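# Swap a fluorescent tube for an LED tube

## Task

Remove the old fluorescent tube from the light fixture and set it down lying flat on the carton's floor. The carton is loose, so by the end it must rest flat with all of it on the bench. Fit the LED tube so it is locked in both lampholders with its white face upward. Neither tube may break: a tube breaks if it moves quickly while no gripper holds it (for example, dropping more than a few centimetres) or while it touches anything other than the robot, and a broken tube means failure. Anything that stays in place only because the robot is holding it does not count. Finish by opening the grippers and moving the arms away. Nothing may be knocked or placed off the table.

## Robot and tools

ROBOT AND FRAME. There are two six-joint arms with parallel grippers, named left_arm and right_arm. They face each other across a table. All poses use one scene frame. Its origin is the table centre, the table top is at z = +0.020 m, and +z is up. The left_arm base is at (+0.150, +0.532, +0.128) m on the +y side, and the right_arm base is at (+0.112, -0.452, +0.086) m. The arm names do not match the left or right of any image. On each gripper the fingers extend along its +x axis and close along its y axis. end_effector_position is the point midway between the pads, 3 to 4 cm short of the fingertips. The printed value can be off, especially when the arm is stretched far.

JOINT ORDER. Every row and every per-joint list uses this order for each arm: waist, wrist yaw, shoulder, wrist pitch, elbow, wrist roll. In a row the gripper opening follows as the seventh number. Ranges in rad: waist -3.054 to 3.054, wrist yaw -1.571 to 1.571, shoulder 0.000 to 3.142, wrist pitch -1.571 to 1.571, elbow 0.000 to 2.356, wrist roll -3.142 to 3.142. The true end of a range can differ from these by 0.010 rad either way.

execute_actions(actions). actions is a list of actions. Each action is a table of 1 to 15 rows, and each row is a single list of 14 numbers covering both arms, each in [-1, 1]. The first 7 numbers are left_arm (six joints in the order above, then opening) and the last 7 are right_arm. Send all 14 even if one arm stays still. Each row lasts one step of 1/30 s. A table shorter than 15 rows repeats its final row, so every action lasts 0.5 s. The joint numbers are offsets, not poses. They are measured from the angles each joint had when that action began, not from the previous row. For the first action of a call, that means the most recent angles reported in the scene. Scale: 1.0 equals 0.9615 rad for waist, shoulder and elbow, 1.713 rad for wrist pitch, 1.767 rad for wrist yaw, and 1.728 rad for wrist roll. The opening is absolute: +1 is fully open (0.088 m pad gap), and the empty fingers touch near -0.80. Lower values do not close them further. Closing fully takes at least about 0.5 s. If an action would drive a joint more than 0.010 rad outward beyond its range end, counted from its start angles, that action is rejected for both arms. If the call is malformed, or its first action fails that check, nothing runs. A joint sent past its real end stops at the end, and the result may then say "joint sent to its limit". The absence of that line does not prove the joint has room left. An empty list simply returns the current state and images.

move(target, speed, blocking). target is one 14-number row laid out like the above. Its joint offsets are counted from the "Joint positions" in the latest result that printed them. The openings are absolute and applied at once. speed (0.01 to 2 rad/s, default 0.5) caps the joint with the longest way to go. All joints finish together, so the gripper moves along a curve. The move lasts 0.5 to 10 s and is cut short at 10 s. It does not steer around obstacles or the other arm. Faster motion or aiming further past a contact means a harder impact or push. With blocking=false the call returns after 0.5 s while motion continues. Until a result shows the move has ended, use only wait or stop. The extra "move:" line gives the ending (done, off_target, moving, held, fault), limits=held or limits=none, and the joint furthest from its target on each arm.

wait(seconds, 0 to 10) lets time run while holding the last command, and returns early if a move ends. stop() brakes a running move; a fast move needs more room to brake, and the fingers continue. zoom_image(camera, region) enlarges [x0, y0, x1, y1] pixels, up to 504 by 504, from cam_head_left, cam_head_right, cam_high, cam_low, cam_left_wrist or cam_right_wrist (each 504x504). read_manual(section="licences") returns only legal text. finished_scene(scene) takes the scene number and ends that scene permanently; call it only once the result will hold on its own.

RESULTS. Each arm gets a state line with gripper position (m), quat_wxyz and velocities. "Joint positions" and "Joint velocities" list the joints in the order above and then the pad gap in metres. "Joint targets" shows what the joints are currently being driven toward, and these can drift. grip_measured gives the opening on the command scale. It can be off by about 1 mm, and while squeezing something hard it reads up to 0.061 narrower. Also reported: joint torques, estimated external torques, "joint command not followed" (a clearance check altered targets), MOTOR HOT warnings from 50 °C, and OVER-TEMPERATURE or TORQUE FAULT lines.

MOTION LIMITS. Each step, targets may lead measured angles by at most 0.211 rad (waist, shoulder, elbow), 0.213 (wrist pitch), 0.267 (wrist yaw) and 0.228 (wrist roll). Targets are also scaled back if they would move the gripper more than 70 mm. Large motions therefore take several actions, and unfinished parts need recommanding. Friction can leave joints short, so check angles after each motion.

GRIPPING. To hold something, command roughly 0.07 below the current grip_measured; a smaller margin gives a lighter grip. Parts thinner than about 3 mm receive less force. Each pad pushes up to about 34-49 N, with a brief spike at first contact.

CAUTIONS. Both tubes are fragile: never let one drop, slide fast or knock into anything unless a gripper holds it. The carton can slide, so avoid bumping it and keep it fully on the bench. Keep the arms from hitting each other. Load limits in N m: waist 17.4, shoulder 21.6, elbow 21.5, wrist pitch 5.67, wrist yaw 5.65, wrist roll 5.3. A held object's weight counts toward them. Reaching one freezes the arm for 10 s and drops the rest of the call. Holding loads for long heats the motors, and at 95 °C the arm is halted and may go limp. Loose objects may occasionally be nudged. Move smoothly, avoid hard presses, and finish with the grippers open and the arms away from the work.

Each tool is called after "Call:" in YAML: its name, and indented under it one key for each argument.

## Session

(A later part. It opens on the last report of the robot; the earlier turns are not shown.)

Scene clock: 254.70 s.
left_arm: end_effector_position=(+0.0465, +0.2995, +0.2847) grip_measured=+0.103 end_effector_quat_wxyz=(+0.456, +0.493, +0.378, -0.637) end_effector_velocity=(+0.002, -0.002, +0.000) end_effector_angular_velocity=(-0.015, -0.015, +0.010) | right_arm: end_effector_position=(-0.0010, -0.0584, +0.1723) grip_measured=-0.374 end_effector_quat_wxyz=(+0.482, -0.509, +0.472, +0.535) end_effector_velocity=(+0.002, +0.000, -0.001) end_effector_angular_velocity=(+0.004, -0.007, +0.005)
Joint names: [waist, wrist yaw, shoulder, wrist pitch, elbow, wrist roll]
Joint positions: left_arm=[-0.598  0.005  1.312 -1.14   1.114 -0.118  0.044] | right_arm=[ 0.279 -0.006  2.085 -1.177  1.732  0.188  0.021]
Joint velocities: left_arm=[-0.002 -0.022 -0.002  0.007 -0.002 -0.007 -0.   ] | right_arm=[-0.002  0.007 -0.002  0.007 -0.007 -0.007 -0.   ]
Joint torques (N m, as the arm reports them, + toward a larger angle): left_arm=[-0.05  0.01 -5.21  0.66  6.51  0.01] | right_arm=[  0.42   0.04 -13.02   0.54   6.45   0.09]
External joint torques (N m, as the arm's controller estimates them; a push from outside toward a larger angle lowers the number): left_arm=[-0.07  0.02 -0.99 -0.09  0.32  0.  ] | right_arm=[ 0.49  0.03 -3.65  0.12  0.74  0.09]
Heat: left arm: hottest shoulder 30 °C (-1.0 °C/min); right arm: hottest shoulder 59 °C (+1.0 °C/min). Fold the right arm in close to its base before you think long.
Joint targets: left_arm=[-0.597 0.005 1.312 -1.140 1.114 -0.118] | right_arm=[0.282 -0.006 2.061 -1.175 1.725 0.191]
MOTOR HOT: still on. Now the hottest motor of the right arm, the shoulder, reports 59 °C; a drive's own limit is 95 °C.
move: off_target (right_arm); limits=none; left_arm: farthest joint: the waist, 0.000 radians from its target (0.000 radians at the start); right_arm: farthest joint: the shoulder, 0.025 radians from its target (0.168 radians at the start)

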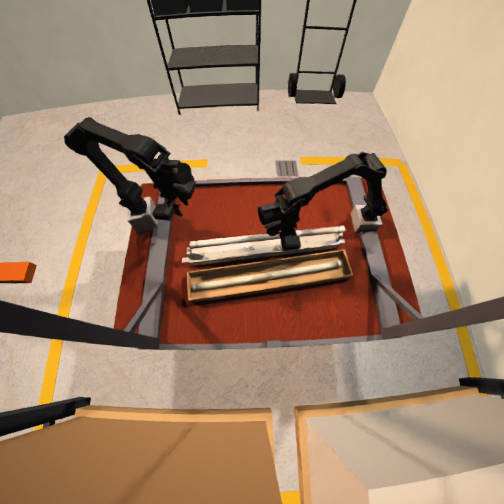

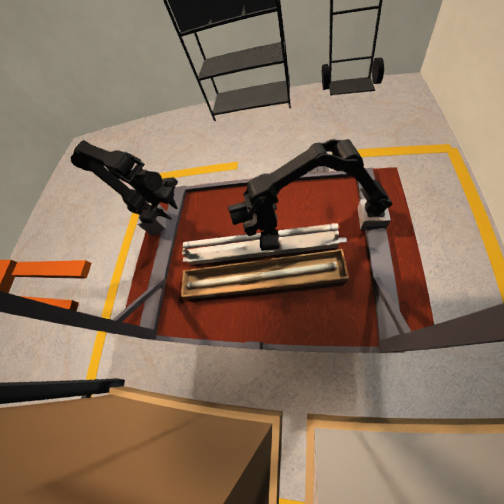

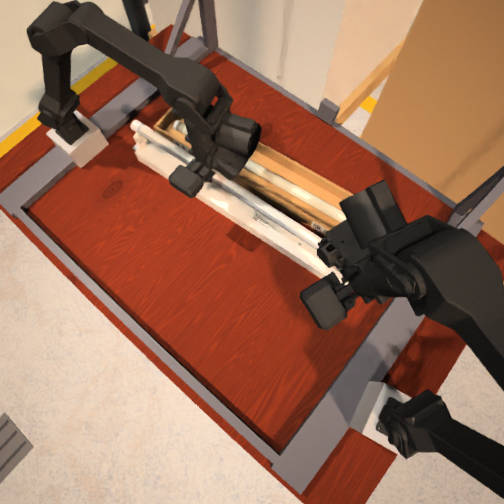

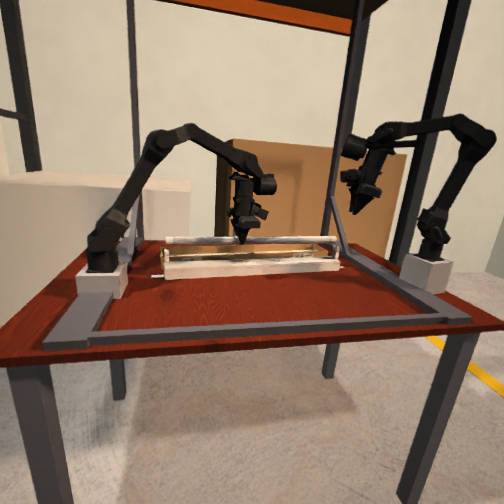

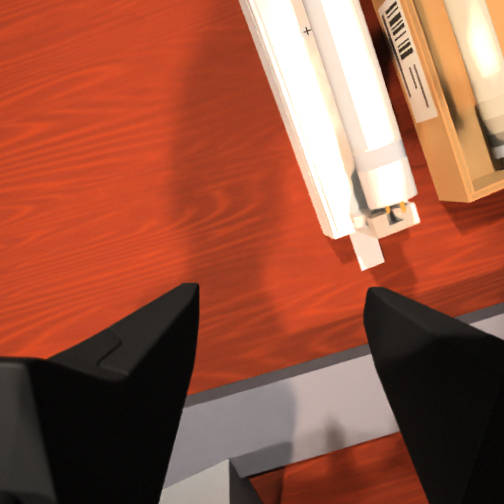

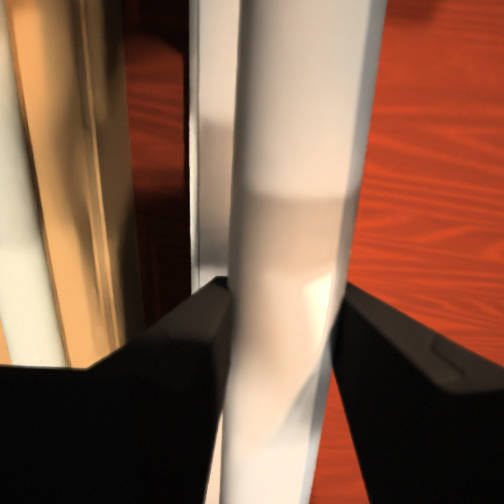

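Call:
move:
  target: [0,0,0,0,0,0,0.1,0.007,0,-0.02,0.047,-0.08,0.003,-0.5]
  speed: 0.05

Call:
zoom_image:
  camera: "cam_low"
  region: [140,190,370,290]

Call:
zoom_image:
  camera: "cam_high"
  region: [120,110,180,170]

Call:
zoom_image:
  camera: "cam_left_wrist"
  region: [320,150,440,270]

Scene clock: 264.43 s.
left_arm: end_effector_position=(+0.0465, +0.2995, +0.2847) grip_measured=+0.103 end_effector_quat_wxyz=(+0.456, +0.493, +0.378, -0.637) end_effector_velocity=(+0.004, +0.002, -0.002) end_effector_angular_velocity=(+0.005, -0.020, +0.024) | right_arm: end_effector_position=(-0.0020, -0.0599, +0.1549) grip_measured=-0.374 end_effector_quat_wxyz=(+0.483, -0.507, +0.470, +0.537) end_effector_velocity=(-0.002, -0.003, -0.002) end_effector_angular_velocity=(-0.018, +0.017, +0.006)
Joint names: [waist, wrist yaw, shoulder, wrist pitch, elbow, wrist roll]
Joint positions: left_arm=[-0.598  0.005  1.312 -1.14   1.114 -0.118  0.044] | right_arm=[ 0.282 -0.006  2.085 -1.1    1.661  0.19   0.021]
Joint velocities: left_arm=[-0.002 -0.022 -0.002 -0.007 -0.007 -0.022  0.   ] | right_arm=[-0.002 -0.022  0.002 -0.007 -0.002 -0.007 -0.   ]
Joint torques (N m, as the arm reports them, + toward a larger angle): left_arm=[-0.03  0.   -5.22  0.67  6.51  0.01] | right_arm=[  0.19   0.04 -12.38   0.51   6.14   0.06]
External joint torques (N m, as the arm's controller estimates them; a push from outside toward a larger angle lowers the number): left_arm=[-0.05  0.01 -1.01 -0.07  0.37  0.  ] | right_arm=[ 0.18  0.05 -3.09  0.1   0.5   0.06]
Heat: left arm: hottest shoulder 30 °C (-1.0 °C/min); right arm: hottest shoulder 60 °C (+0.0 °C/min). Fold the right arm in close to its base before you think long.
Joint targets: left_arm=[-0.598 0.005 1.312 -1.140 1.114 -0.118] | right_arm=[0.286 -0.006 2.066 -1.097 1.655 0.193]
MOTOR HOT: still on. Now the hottest motor of the right arm, the shoulder, reports 60 °C; a drive's own limit is 95 °C.
move: off_target (right_arm); limits=none; left_arm: farthest joint: the waist, 0.000 radians from its target (0.000 radians at the start); right_arm: farthest joint: the shoulder, 0.019 radians from its target (0.019 radians at the start)

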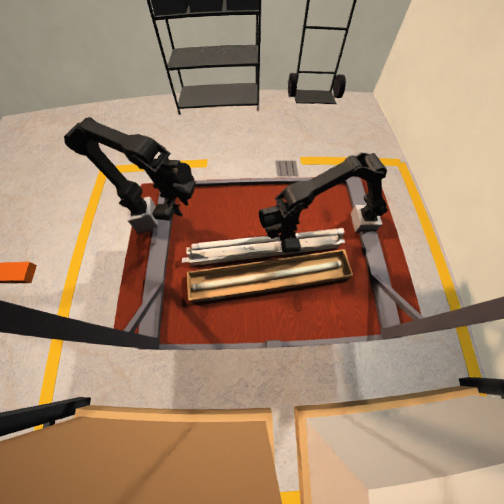

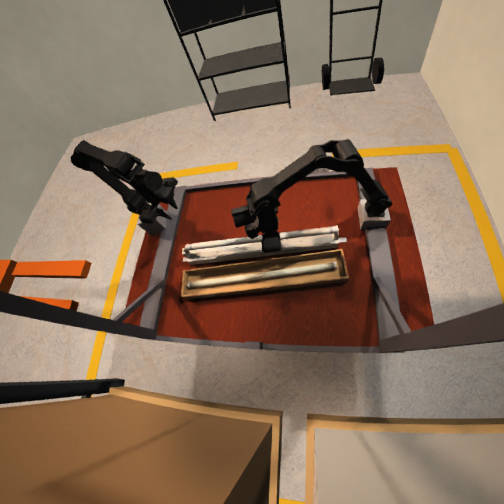

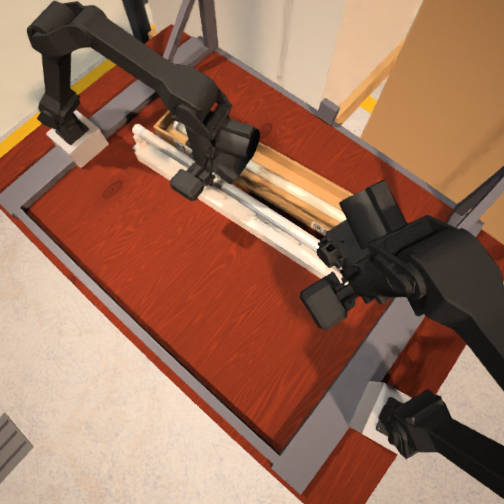

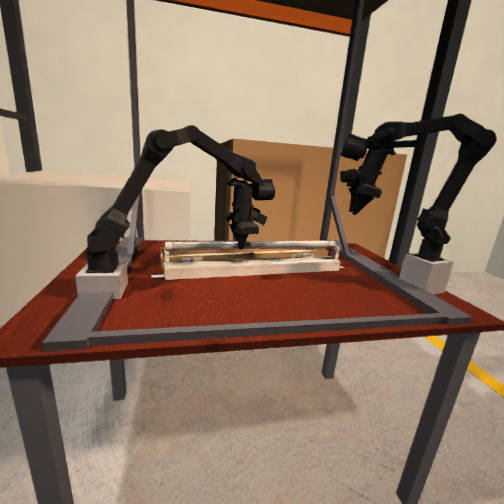

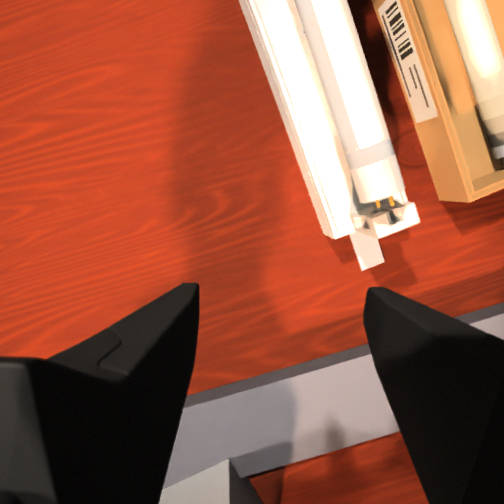

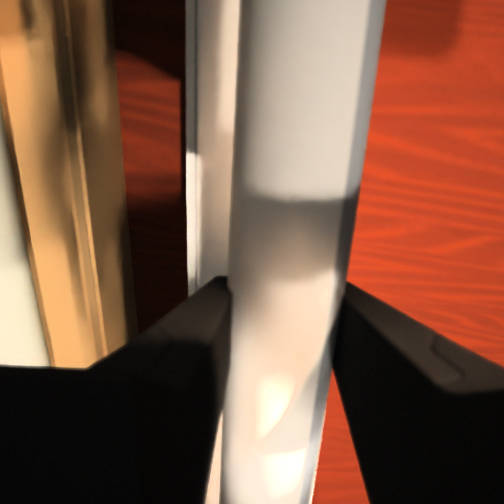

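Region (140, 190, 370, 290) of cam_low's 504x504 image, scaled by 2.191, with more detail than that image has; it fills the top 219 rows of this view, and the rest is white.

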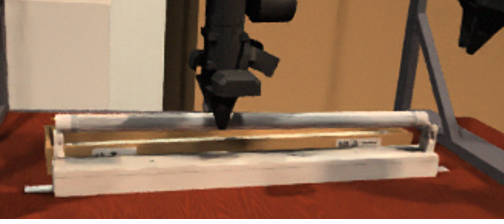

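Region (120, 110, 180, 170) of cam_high's 504x504 image, scaled by 8.400, with more detail than that image has.

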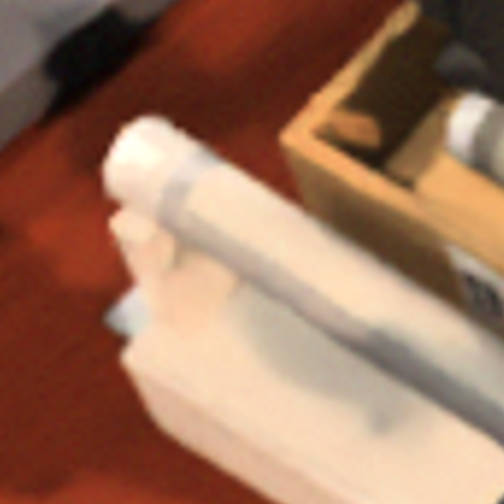

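Region (320, 150, 440, 270) of cam_left_wrist's 504x504 image, scaled by 4.200, with more detail than that image has.

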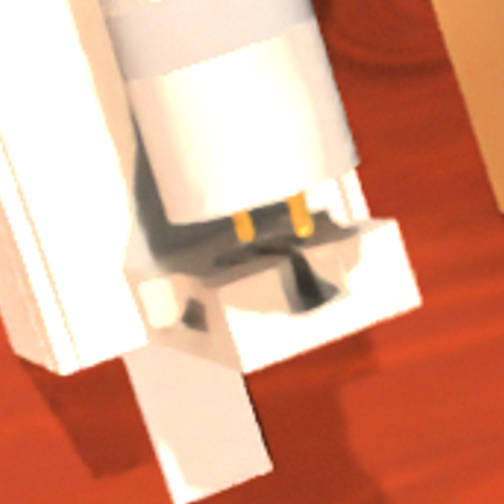

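Call:
move:
  target: [0,0,0,0,0,0,0.1,0,0,-0.036,0,0.012,0,-0.5]
  speed: 0.05

Call:
move:
  target: [0,0,0,0,0,0,0.1,-0.079,-0.108,0,0.015,0,-0.044,-0.5]
  speed: 0.1

Call:
zoom_image:
  camera: "cam_low"
  region: [140,190,370,290]

Call:
zoom_image:
  camera: "cam_head_right"
  region: [300,210,360,260]

Call:
zoom_image:
  camera: "cam_left_wrist"
  region: [320,150,440,270]

Scene clock: 283.40 s.
left_arm: end_effector_position=(+0.0465, +0.2995, +0.2847) grip_measured=+0.103 end_effector_quat_wxyz=(+0.456, +0.493, +0.378, -0.637) end_effector_velocity=(+0.001, +0.002, -0.001) end_effector_angular_velocity=(+0.005, -0.008, +0.006) | right_arm: end_effector_position=(-0.0021, -0.0596, +0.1594) grip_measured=-0.374 end_effector_quat_wxyz=(+0.485, -0.503, +0.468, +0.541) end_effector_velocity=(+0.000, -0.002, +0.000) end_effector_angular_velocity=(-0.009, +0.005, +0.005)
Joint names: [waist, wrist yaw, shoulder, wrist pitch, elbow, wrist roll]
Joint positions: left_arm=[-0.598  0.005  1.312 -1.14   1.114 -0.118  0.044] | right_arm=[ 0.282 -0.006  2.073 -1.1    1.661  0.19   0.021]
Joint velocities: left_arm=[-0.002 -0.007 -0.002 -0.007 -0.002 -0.007 -0.   ] | right_arm=[-0.002 -0.007 -0.002 -0.007 -0.002 -0.007 -0.   ]
Joint torques (N m, as the arm reports them, + toward a larger angle): left_arm=[-0.04  0.   -5.22  0.67  6.52  0.  ] | right_arm=[ -0.05   0.02 -12.74   0.39   8.6   -0.05]
External joint torques (N m, as the arm's controller estimates them; a push from outside toward a larger angle lowers the number): left_arm=[-0.03  0.01 -1.   -0.06  0.36  0.  ] | right_arm=[-0.1   0.02 -3.47 -0.03  2.93 -0.04]
Heat: left arm: hottest shoulder 30 °C (-1.0 °C/min); right arm: hottest shoulder 61 °C (+2.0 °C/min). Fold the right arm in close to its base before you think long.
Joint targets: left_arm=[-0.598 0.005 1.312 -1.140 1.114 -0.118] | right_arm=[0.282 -0.006 2.050 -1.100 1.672 0.190]
MOTOR HOT: still on. Now the hottest motor of the right arm, the shoulder, reports 61 °C; a drive's own limit is 95 °C.
move: off_target (right_arm); limits=none; left_arm: farthest joint: the waist, 0.000 radians from its target (0.000 radians at the start); right_arm: farthest joint: the shoulder, 0.023 radians from its target (0.034 radians at the start)

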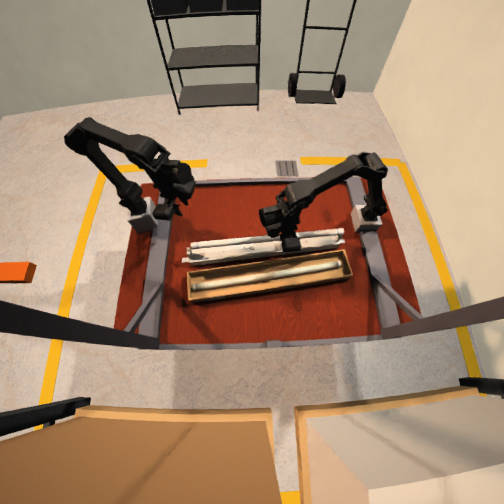

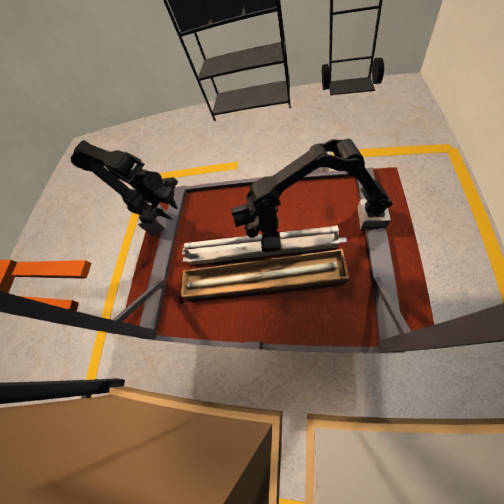

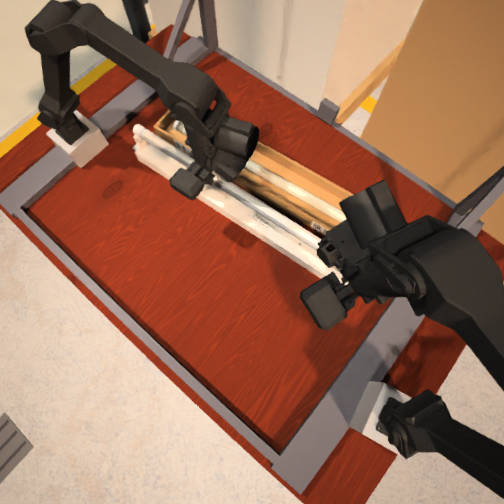

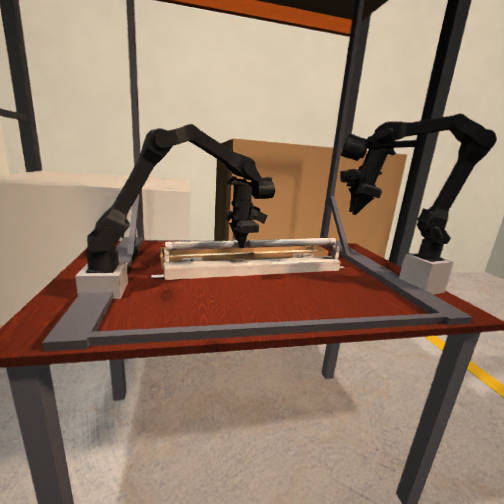

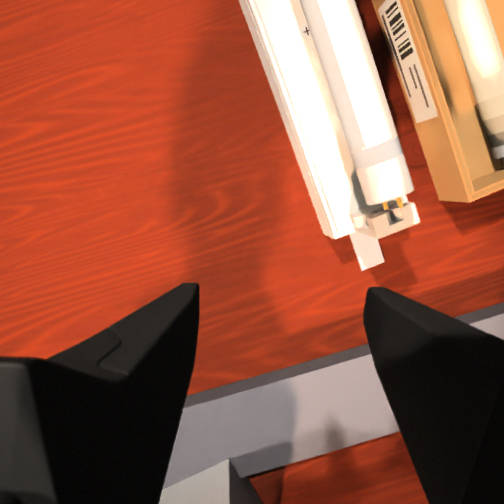

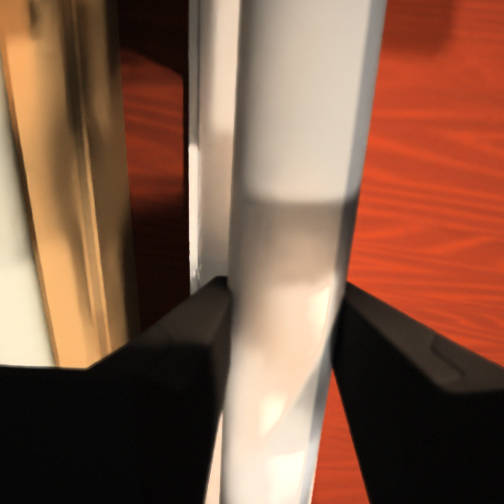

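Scene clock: 285.73 s.
left_arm: end_effector_position=(+0.0465, +0.2995, +0.2847) grip_measured=+0.103 end_effector_quat_wxyz=(+0.456, +0.493, +0.378, -0.637) end_effector_velocity=(+0.001, +0.002, -0.002) end_effector_angular_velocity=(+0.009, -0.010, +0.006) | right_arm: end_effector_position=(-0.0014, -0.0535, +0.1625) grip_measured=-0.374 end_effector_quat_wxyz=(+0.434, -0.458, +0.511, +0.584) end_effector_velocity=(-0.002, -0.001, +0.002) end_effector_angular_velocity=(-0.002, +0.020, +0.021)
Joint names: [waist, wrist yaw, shoulder, wrist pitch, elbow, wrist roll]
Joint positions: left_arm=[-0.598  0.005  1.312 -1.14   1.114 -0.118  0.044] | right_arm=[ 0.209 -0.192  2.073 -1.078  1.661  0.118  0.021]
Joint velocities: left_arm=[-0.002 -0.007  0.002 -0.007 -0.002 -0.007 -0.   ] | right_arm=[-0.002 -0.022 -0.002 -0.007  0.002 -0.022 -0.   ]
Joint torques (N m, as the arm reports them, + toward a larger angle): left_arm=[-0.05  0.   -5.22  0.67  6.51  0.  ] | right_arm=[ -0.27  -0.27 -10.11   0.6    6.96  -0.13]
External joint torques (N m, as the arm's controller estimates them; a push from outside toward a larger angle lowers the number): left_arm=[-0.05  0.02 -1.06 -0.07  0.38  0.  ] | right_arm=[-0.27 -0.14 -0.77  0.12  1.21 -0.11]
Heat: left arm: hottest shoulder 30 °C (-1.0 °C/min); right arm: hottest shoulder 61 °C (+1.0 °C/min). Fold the right arm in close to its base before you think long.
Joint targets: left_arm=[-0.597 0.005 1.312 -1.140 1.114 -0.118] | right_arm=[0.206 -0.197 2.073 -1.075 1.661 0.114]
MOTOR HOT: still on. Now the hottest motor of the right arm, the shoulder, reports 61 °C; a drive's own limit is 95 °C.
move: done; limits=none; left_arm: farthest joint: the waist, 0.000 radians from its target (0.000 radians at the start); right_arm: farthest joint: the wrist yaw, 0.005 radians from its target (0.190 radians at the start)

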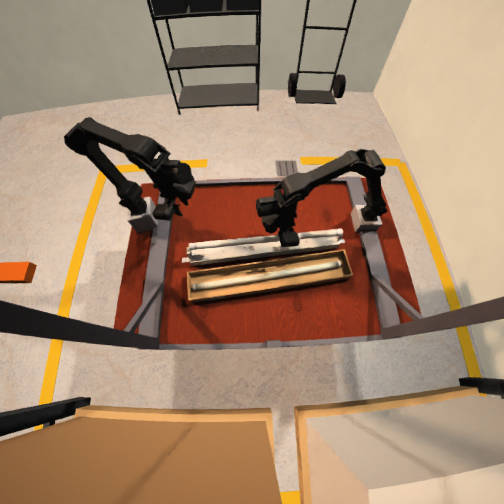

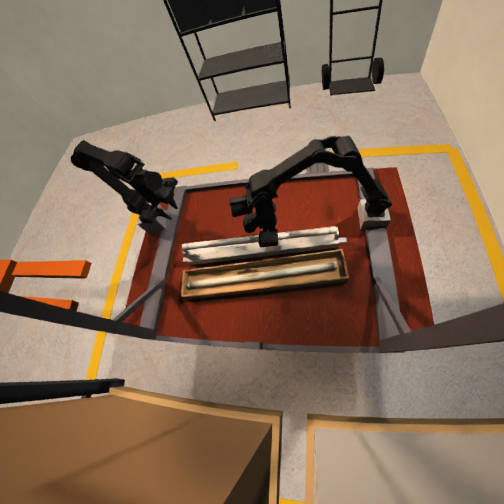

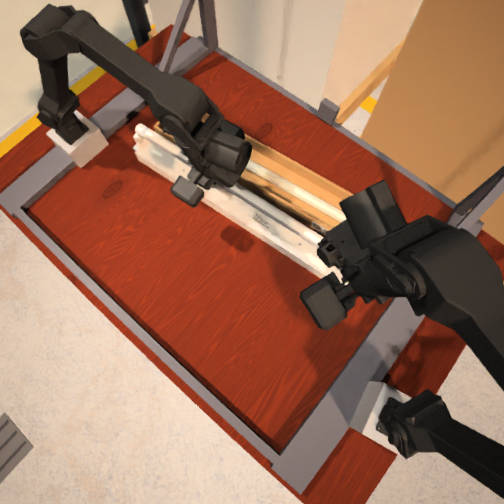

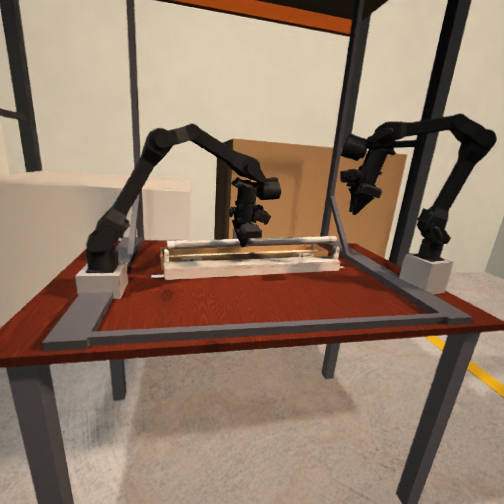

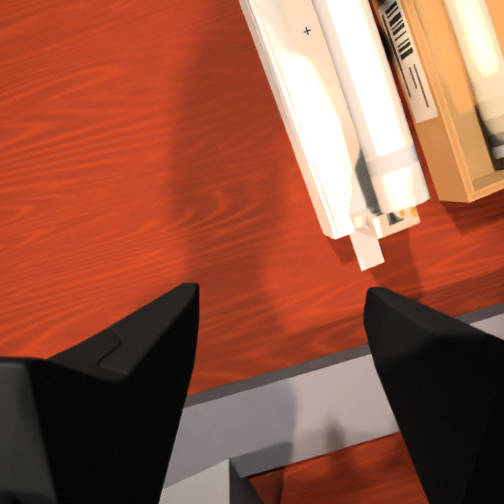

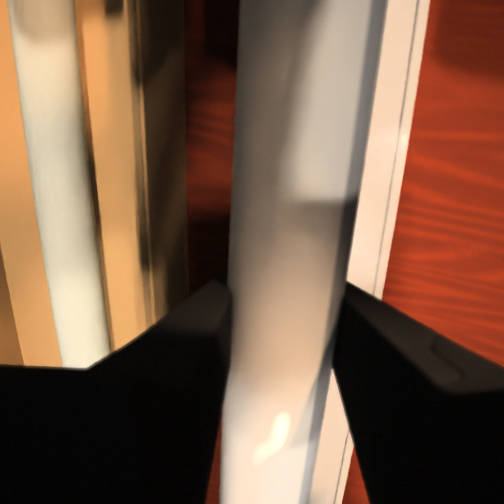

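Region (140, 190, 370, 290) of cam_low's 504x504 image, scaled by 2.191, with more detail than that image has; it fills the top 219 rows of this view, and the rest is white.

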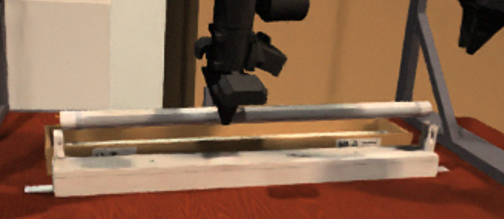

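Region (300, 210, 360, 260) of cam_head_right's 504x504 image, scaled by 8.400, with more detail than that image has.

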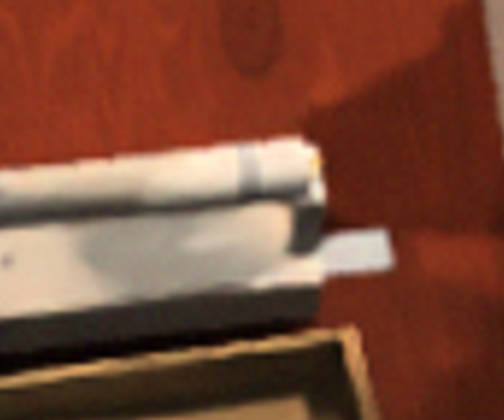

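Region (320, 150, 440, 270) of cam_left_wrist's 504x504 image, scaled by 4.200, with more detail than that image has.

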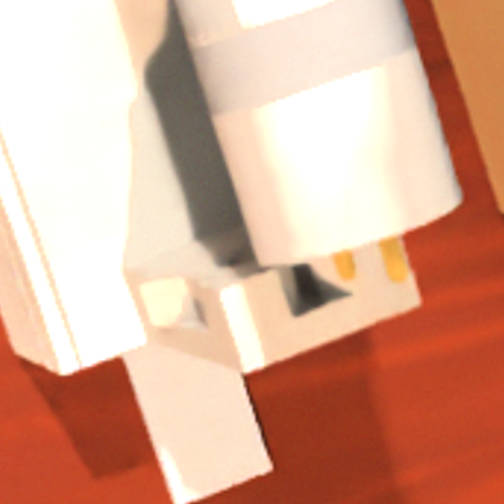

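Call:
move:
  target: [0,0,0,0,0,0,0.1,0,0,0.045,0.007,0.012,0,-0.5]
  speed: 0.04

Call:
zoom_image:
  camera: "cam_low"
  region: [140,190,370,290]

Call:
zoom_image:
  camera: "cam_high"
  region: [120,110,180,170]

Call:
zoom_image:
  camera: "cam_left_wrist"
  region: [320,150,440,270]

Scene clock: 294.57 s.
left_arm: end_effector_position=(+0.0465, +0.2995, +0.2847) grip_measured=+0.103 end_effector_quat_wxyz=(+0.456, +0.493, +0.378, -0.637) end_effector_velocity=(+0.001, +0.002, -0.001) end_effector_angular_velocity=(+0.005, -0.008, +0.006) | right_arm: end_effector_position=(-0.0017, -0.0526, +0.1514) grip_measured=-0.374 end_effector_quat_wxyz=(+0.430, -0.464, +0.516, +0.578) end_effector_velocity=(+0.000, -0.002, -0.001) end_effector_angular_velocity=(-0.012, +0.004, +0.005)
Joint names: [waist, wrist yaw, shoulder, wrist pitch, elbow, wrist roll]
Joint positions: left_arm=[-0.598  0.005  1.312 -1.14   1.114 -0.118  0.044] | right_arm=[ 0.209 -0.193  2.102 -1.069  1.661  0.118  0.021]
Joint velocities: left_arm=[-0.002 -0.007 -0.002 -0.007 -0.002 -0.007 -0.   ] | right_arm=[-0.002 -0.007  0.002 -0.007 -0.002 -0.007 -0.   ]
Joint torques (N m, as the arm reports them, + toward a larger angle): left_arm=[-0.04  0.   -5.22  0.67  6.51  0.01] | right_arm=[-0.15 -0.14 -8.62  0.63  8.14 -0.04]
External joint torques (N m, as the arm's controller estimates them; a push from outside toward a larger angle lowers the number): left_arm=[-0.04  0.01 -0.99 -0.06  0.36  0.  ] | right_arm=[-0.08 -0.01  0.74  0.2   2.51 -0.03]
Heat: left arm: hottest shoulder 30 °C (+0.0 °C/min); right arm: hottest shoulder 59 °C (+1.0 °C/min). Fold the right arm in close to its base before you think long.
Joint targets: left_arm=[-0.597 0.005 1.312 -1.140 1.114 -0.118] | right_arm=[0.209 -0.192 2.116 -1.065 1.672 0.118]
MOTOR HOT: still on. Now the hottest motor of the right arm, the shoulder, reports 59 °C; a drive's own limit is 95 °C.
move: off_target (right_arm); limits=none; left_arm: farthest joint: the waist, 0.000 radians from its target (0.000 radians at the start); right_arm: farthest joint: the shoulder, 0.015 radians from its target (0.043 radians at the start)

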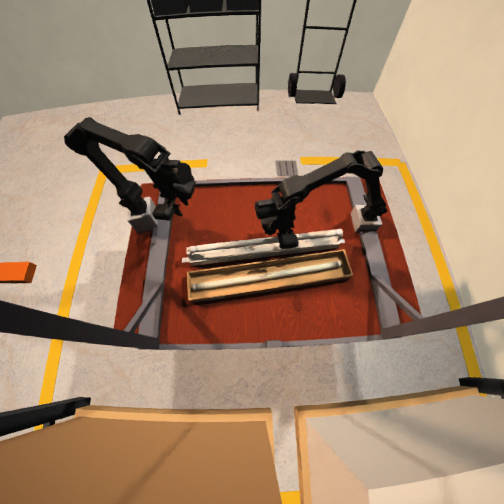

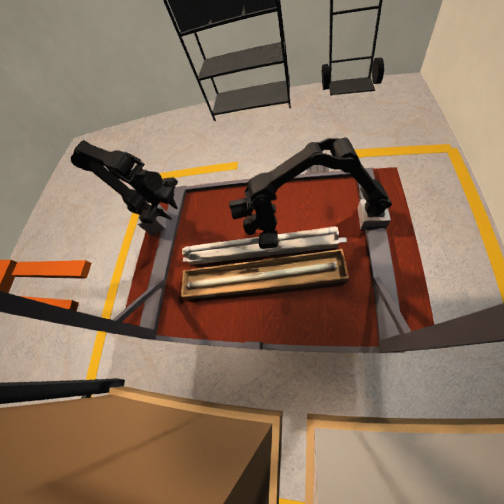

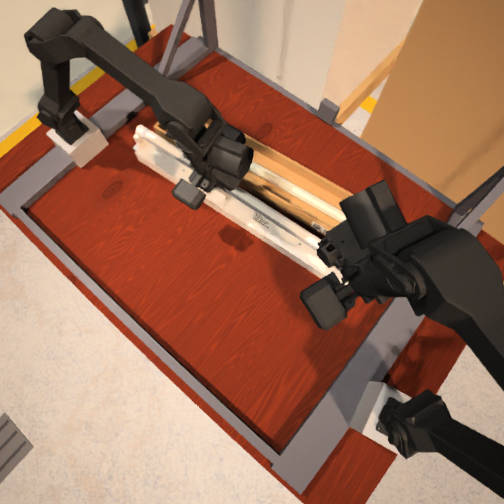

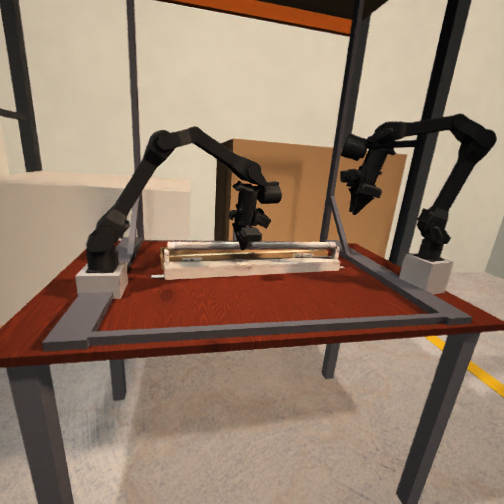

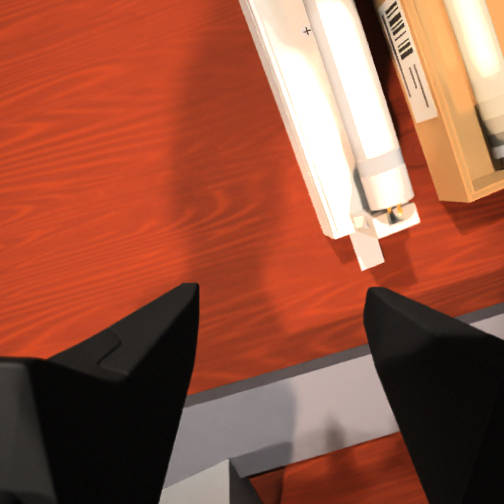

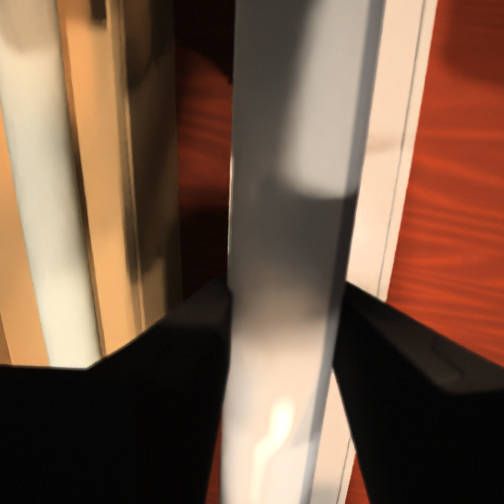

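Region (140, 190, 370, 290) of cam_low's 504x504 image, scaled by 2.191, with more detail than that image has; it fills the top 219 rows of this view, and the rest is white.

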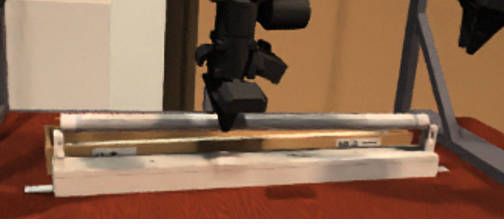

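Region (120, 110, 180, 170) of cam_high's 504x504 image, scaled by 8.400, with more detail than that image has.

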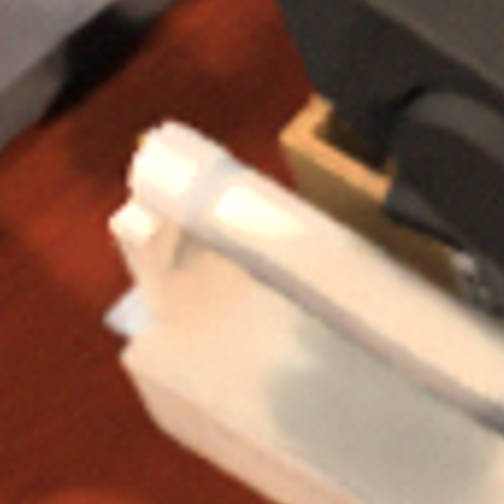

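Region (320, 150, 440, 270) of cam_left_wrist's 504x504 image, scaled by 4.200, with more detail than that image has.

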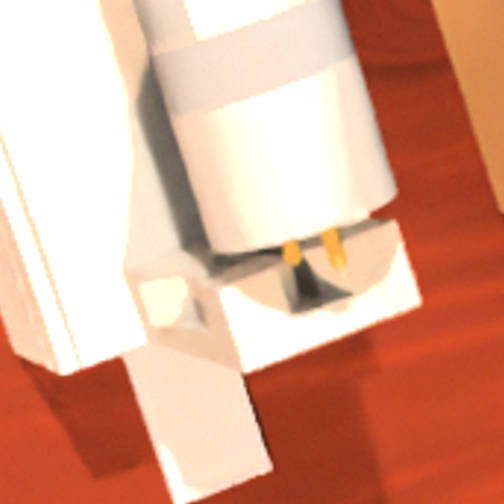

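Call:
move:
  target: [0,0,0,0,0,0,0.1,0,0,0,0.005,0.024,-0.007,-0.5]
  speed: 0.03

Call:
zoom_image:
  camera: "cam_low"
  region: [140,190,370,290]

Call:
zoom_image:
  camera: "cam_head_right"
  region: [315,215,355,255]

Call:
zoom_image:
  camera: "cam_left_wrist"
  region: [320,150,440,270]

Scene clock: 304.13 s.
left_arm: end_effector_position=(+0.0465, +0.2995, +0.2847) grip_measured=+0.103 end_effector_quat_wxyz=(+0.456, +0.493, +0.378, -0.637) end_effector_velocity=(+0.002, +0.003, -0.002) end_effector_angular_velocity=(+0.008, -0.013, -0.008) | right_arm: end_effector_position=(-0.0024, -0.0490, +0.1539) grip_measured=-0.374 end_effector_quat_wxyz=(+0.431, -0.462, +0.510, +0.584) end_effector_velocity=(-0.000, +0.001, +0.003) end_effector_angular_velocity=(+0.015, +0.009, +0.020)
Joint names: [waist, wrist yaw, shoulder, wrist pitch, elbow, wrist roll]
Joint positions: left_arm=[-0.598  0.005  1.312 -1.14   1.114 -0.118  0.044] | right_arm=[ 0.209 -0.193  2.102 -1.063  1.67   0.109  0.021]
Joint velocities: left_arm=[-0.002 -0.007 -0.002 -0.007 -0.007  0.007 -0.   ] | right_arm=[-0.002 -0.007 -0.007  0.007 -0.002 -0.022 -0.   ]
Joint torques (N m, as the arm reports them, + toward a larger angle): left_arm=[-0.04  0.   -5.22  0.67  6.51  0.01] | right_arm=[ -0.02  -0.09 -10.26   0.59   8.55  -0.17]
External joint torques (N m, as the arm's controller estimates them; a push from outside toward a larger angle lowers the number): left_arm=[-0.04  0.01 -1.01 -0.08  0.35  0.  ] | right_arm=[-0.01  0.04 -0.73  0.13  2.82 -0.16]
Heat: left arm: hottest shoulder 30 °C (+0.0 °C/min); right arm: hottest shoulder 57 °C (-2.0 °C/min). Fold the right arm in close to its base before you think long.
Joint targets: left_arm=[-0.598 0.005 1.312 -1.140 1.114 -0.118] | right_arm=[0.209 -0.193 2.101 -1.061 1.684 0.106]
MOTOR HOT: still on. Now the hottest motor of the right arm, the shoulder, reports 57 °C; a drive's own limit is 95 °C.
move: off_target (right_arm); limits=none; left_arm: farthest joint: the waist, 0.000 radians from its target (0.000 radians at the start); right_arm: farthest joint: the elbow, 0.014 radians from its target (0.023 radians at the start)

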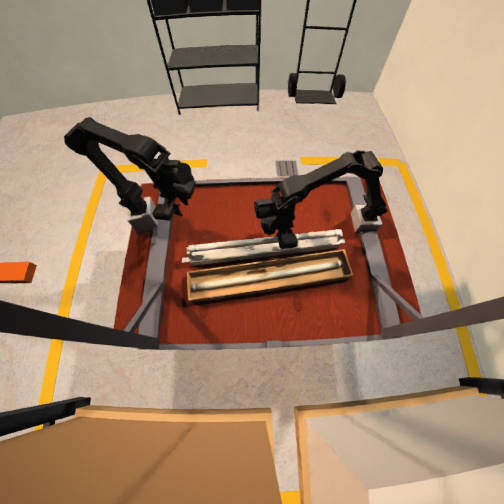

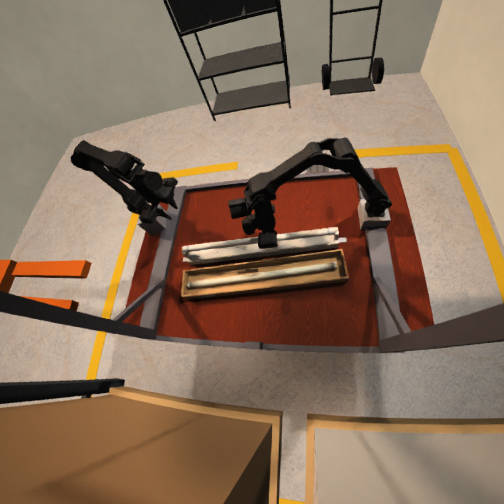

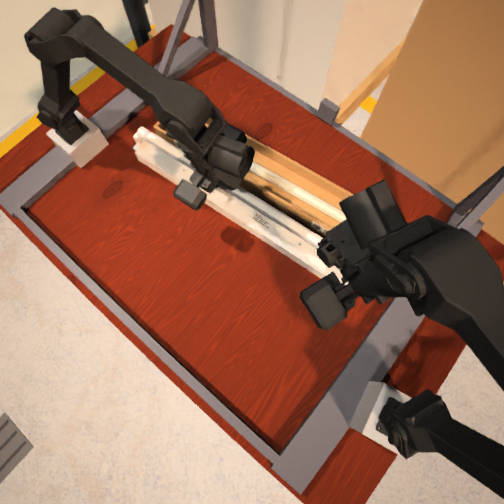

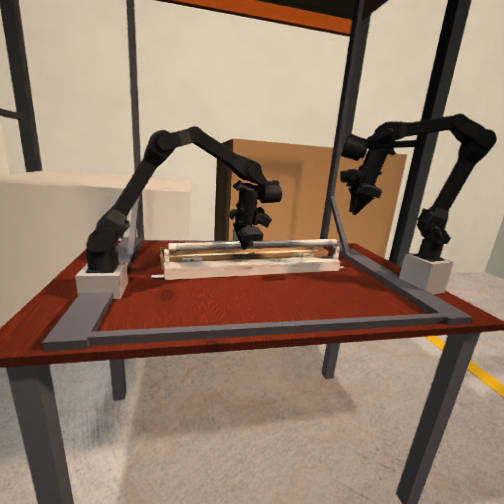

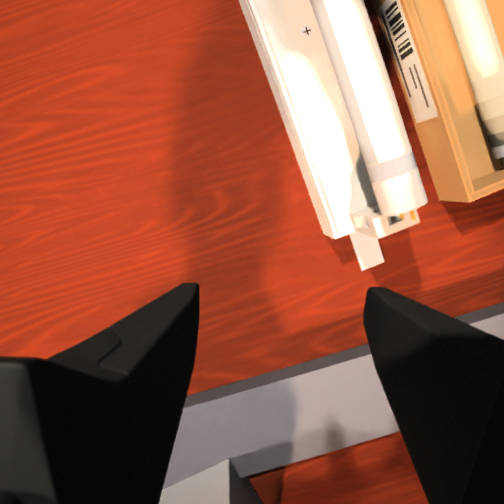

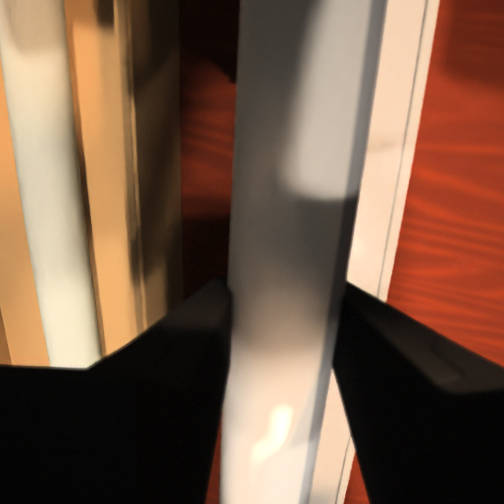

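Region (140, 190, 370, 290) of cam_low's 504x504 image, scaled by 2.191, with more detail than that image has; it fills the top 219 rows of this view, and the rest is white.

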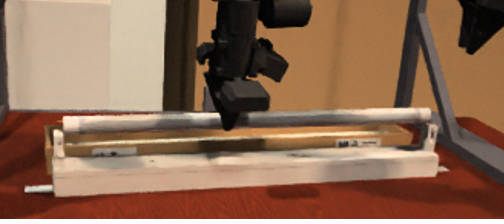

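Region (315, 215, 355, 255) of cam_head_right's 504x504 image, scaled by 12.600, with more detail than that image has.

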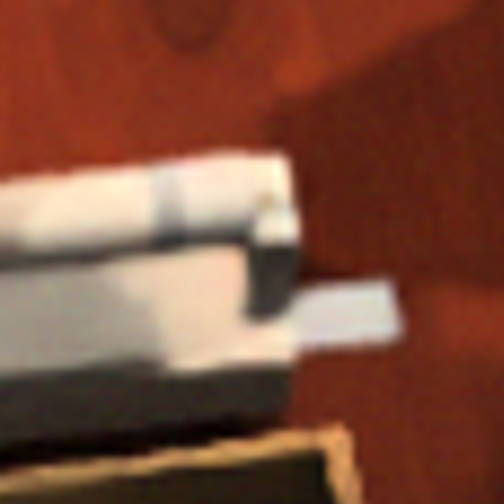

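Region (320, 150, 440, 270) of cam_left_wrist's 504x504 image, scaled by 4.200, with more detail than that image has.

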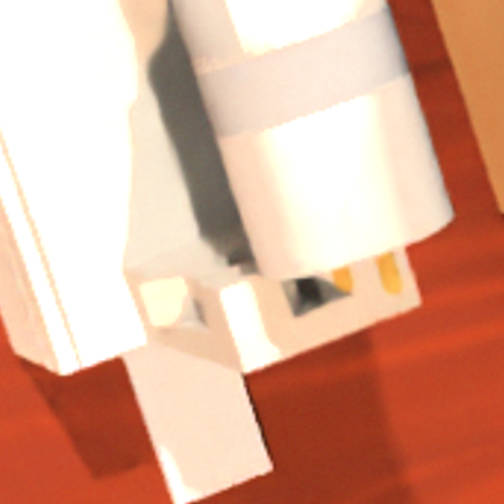

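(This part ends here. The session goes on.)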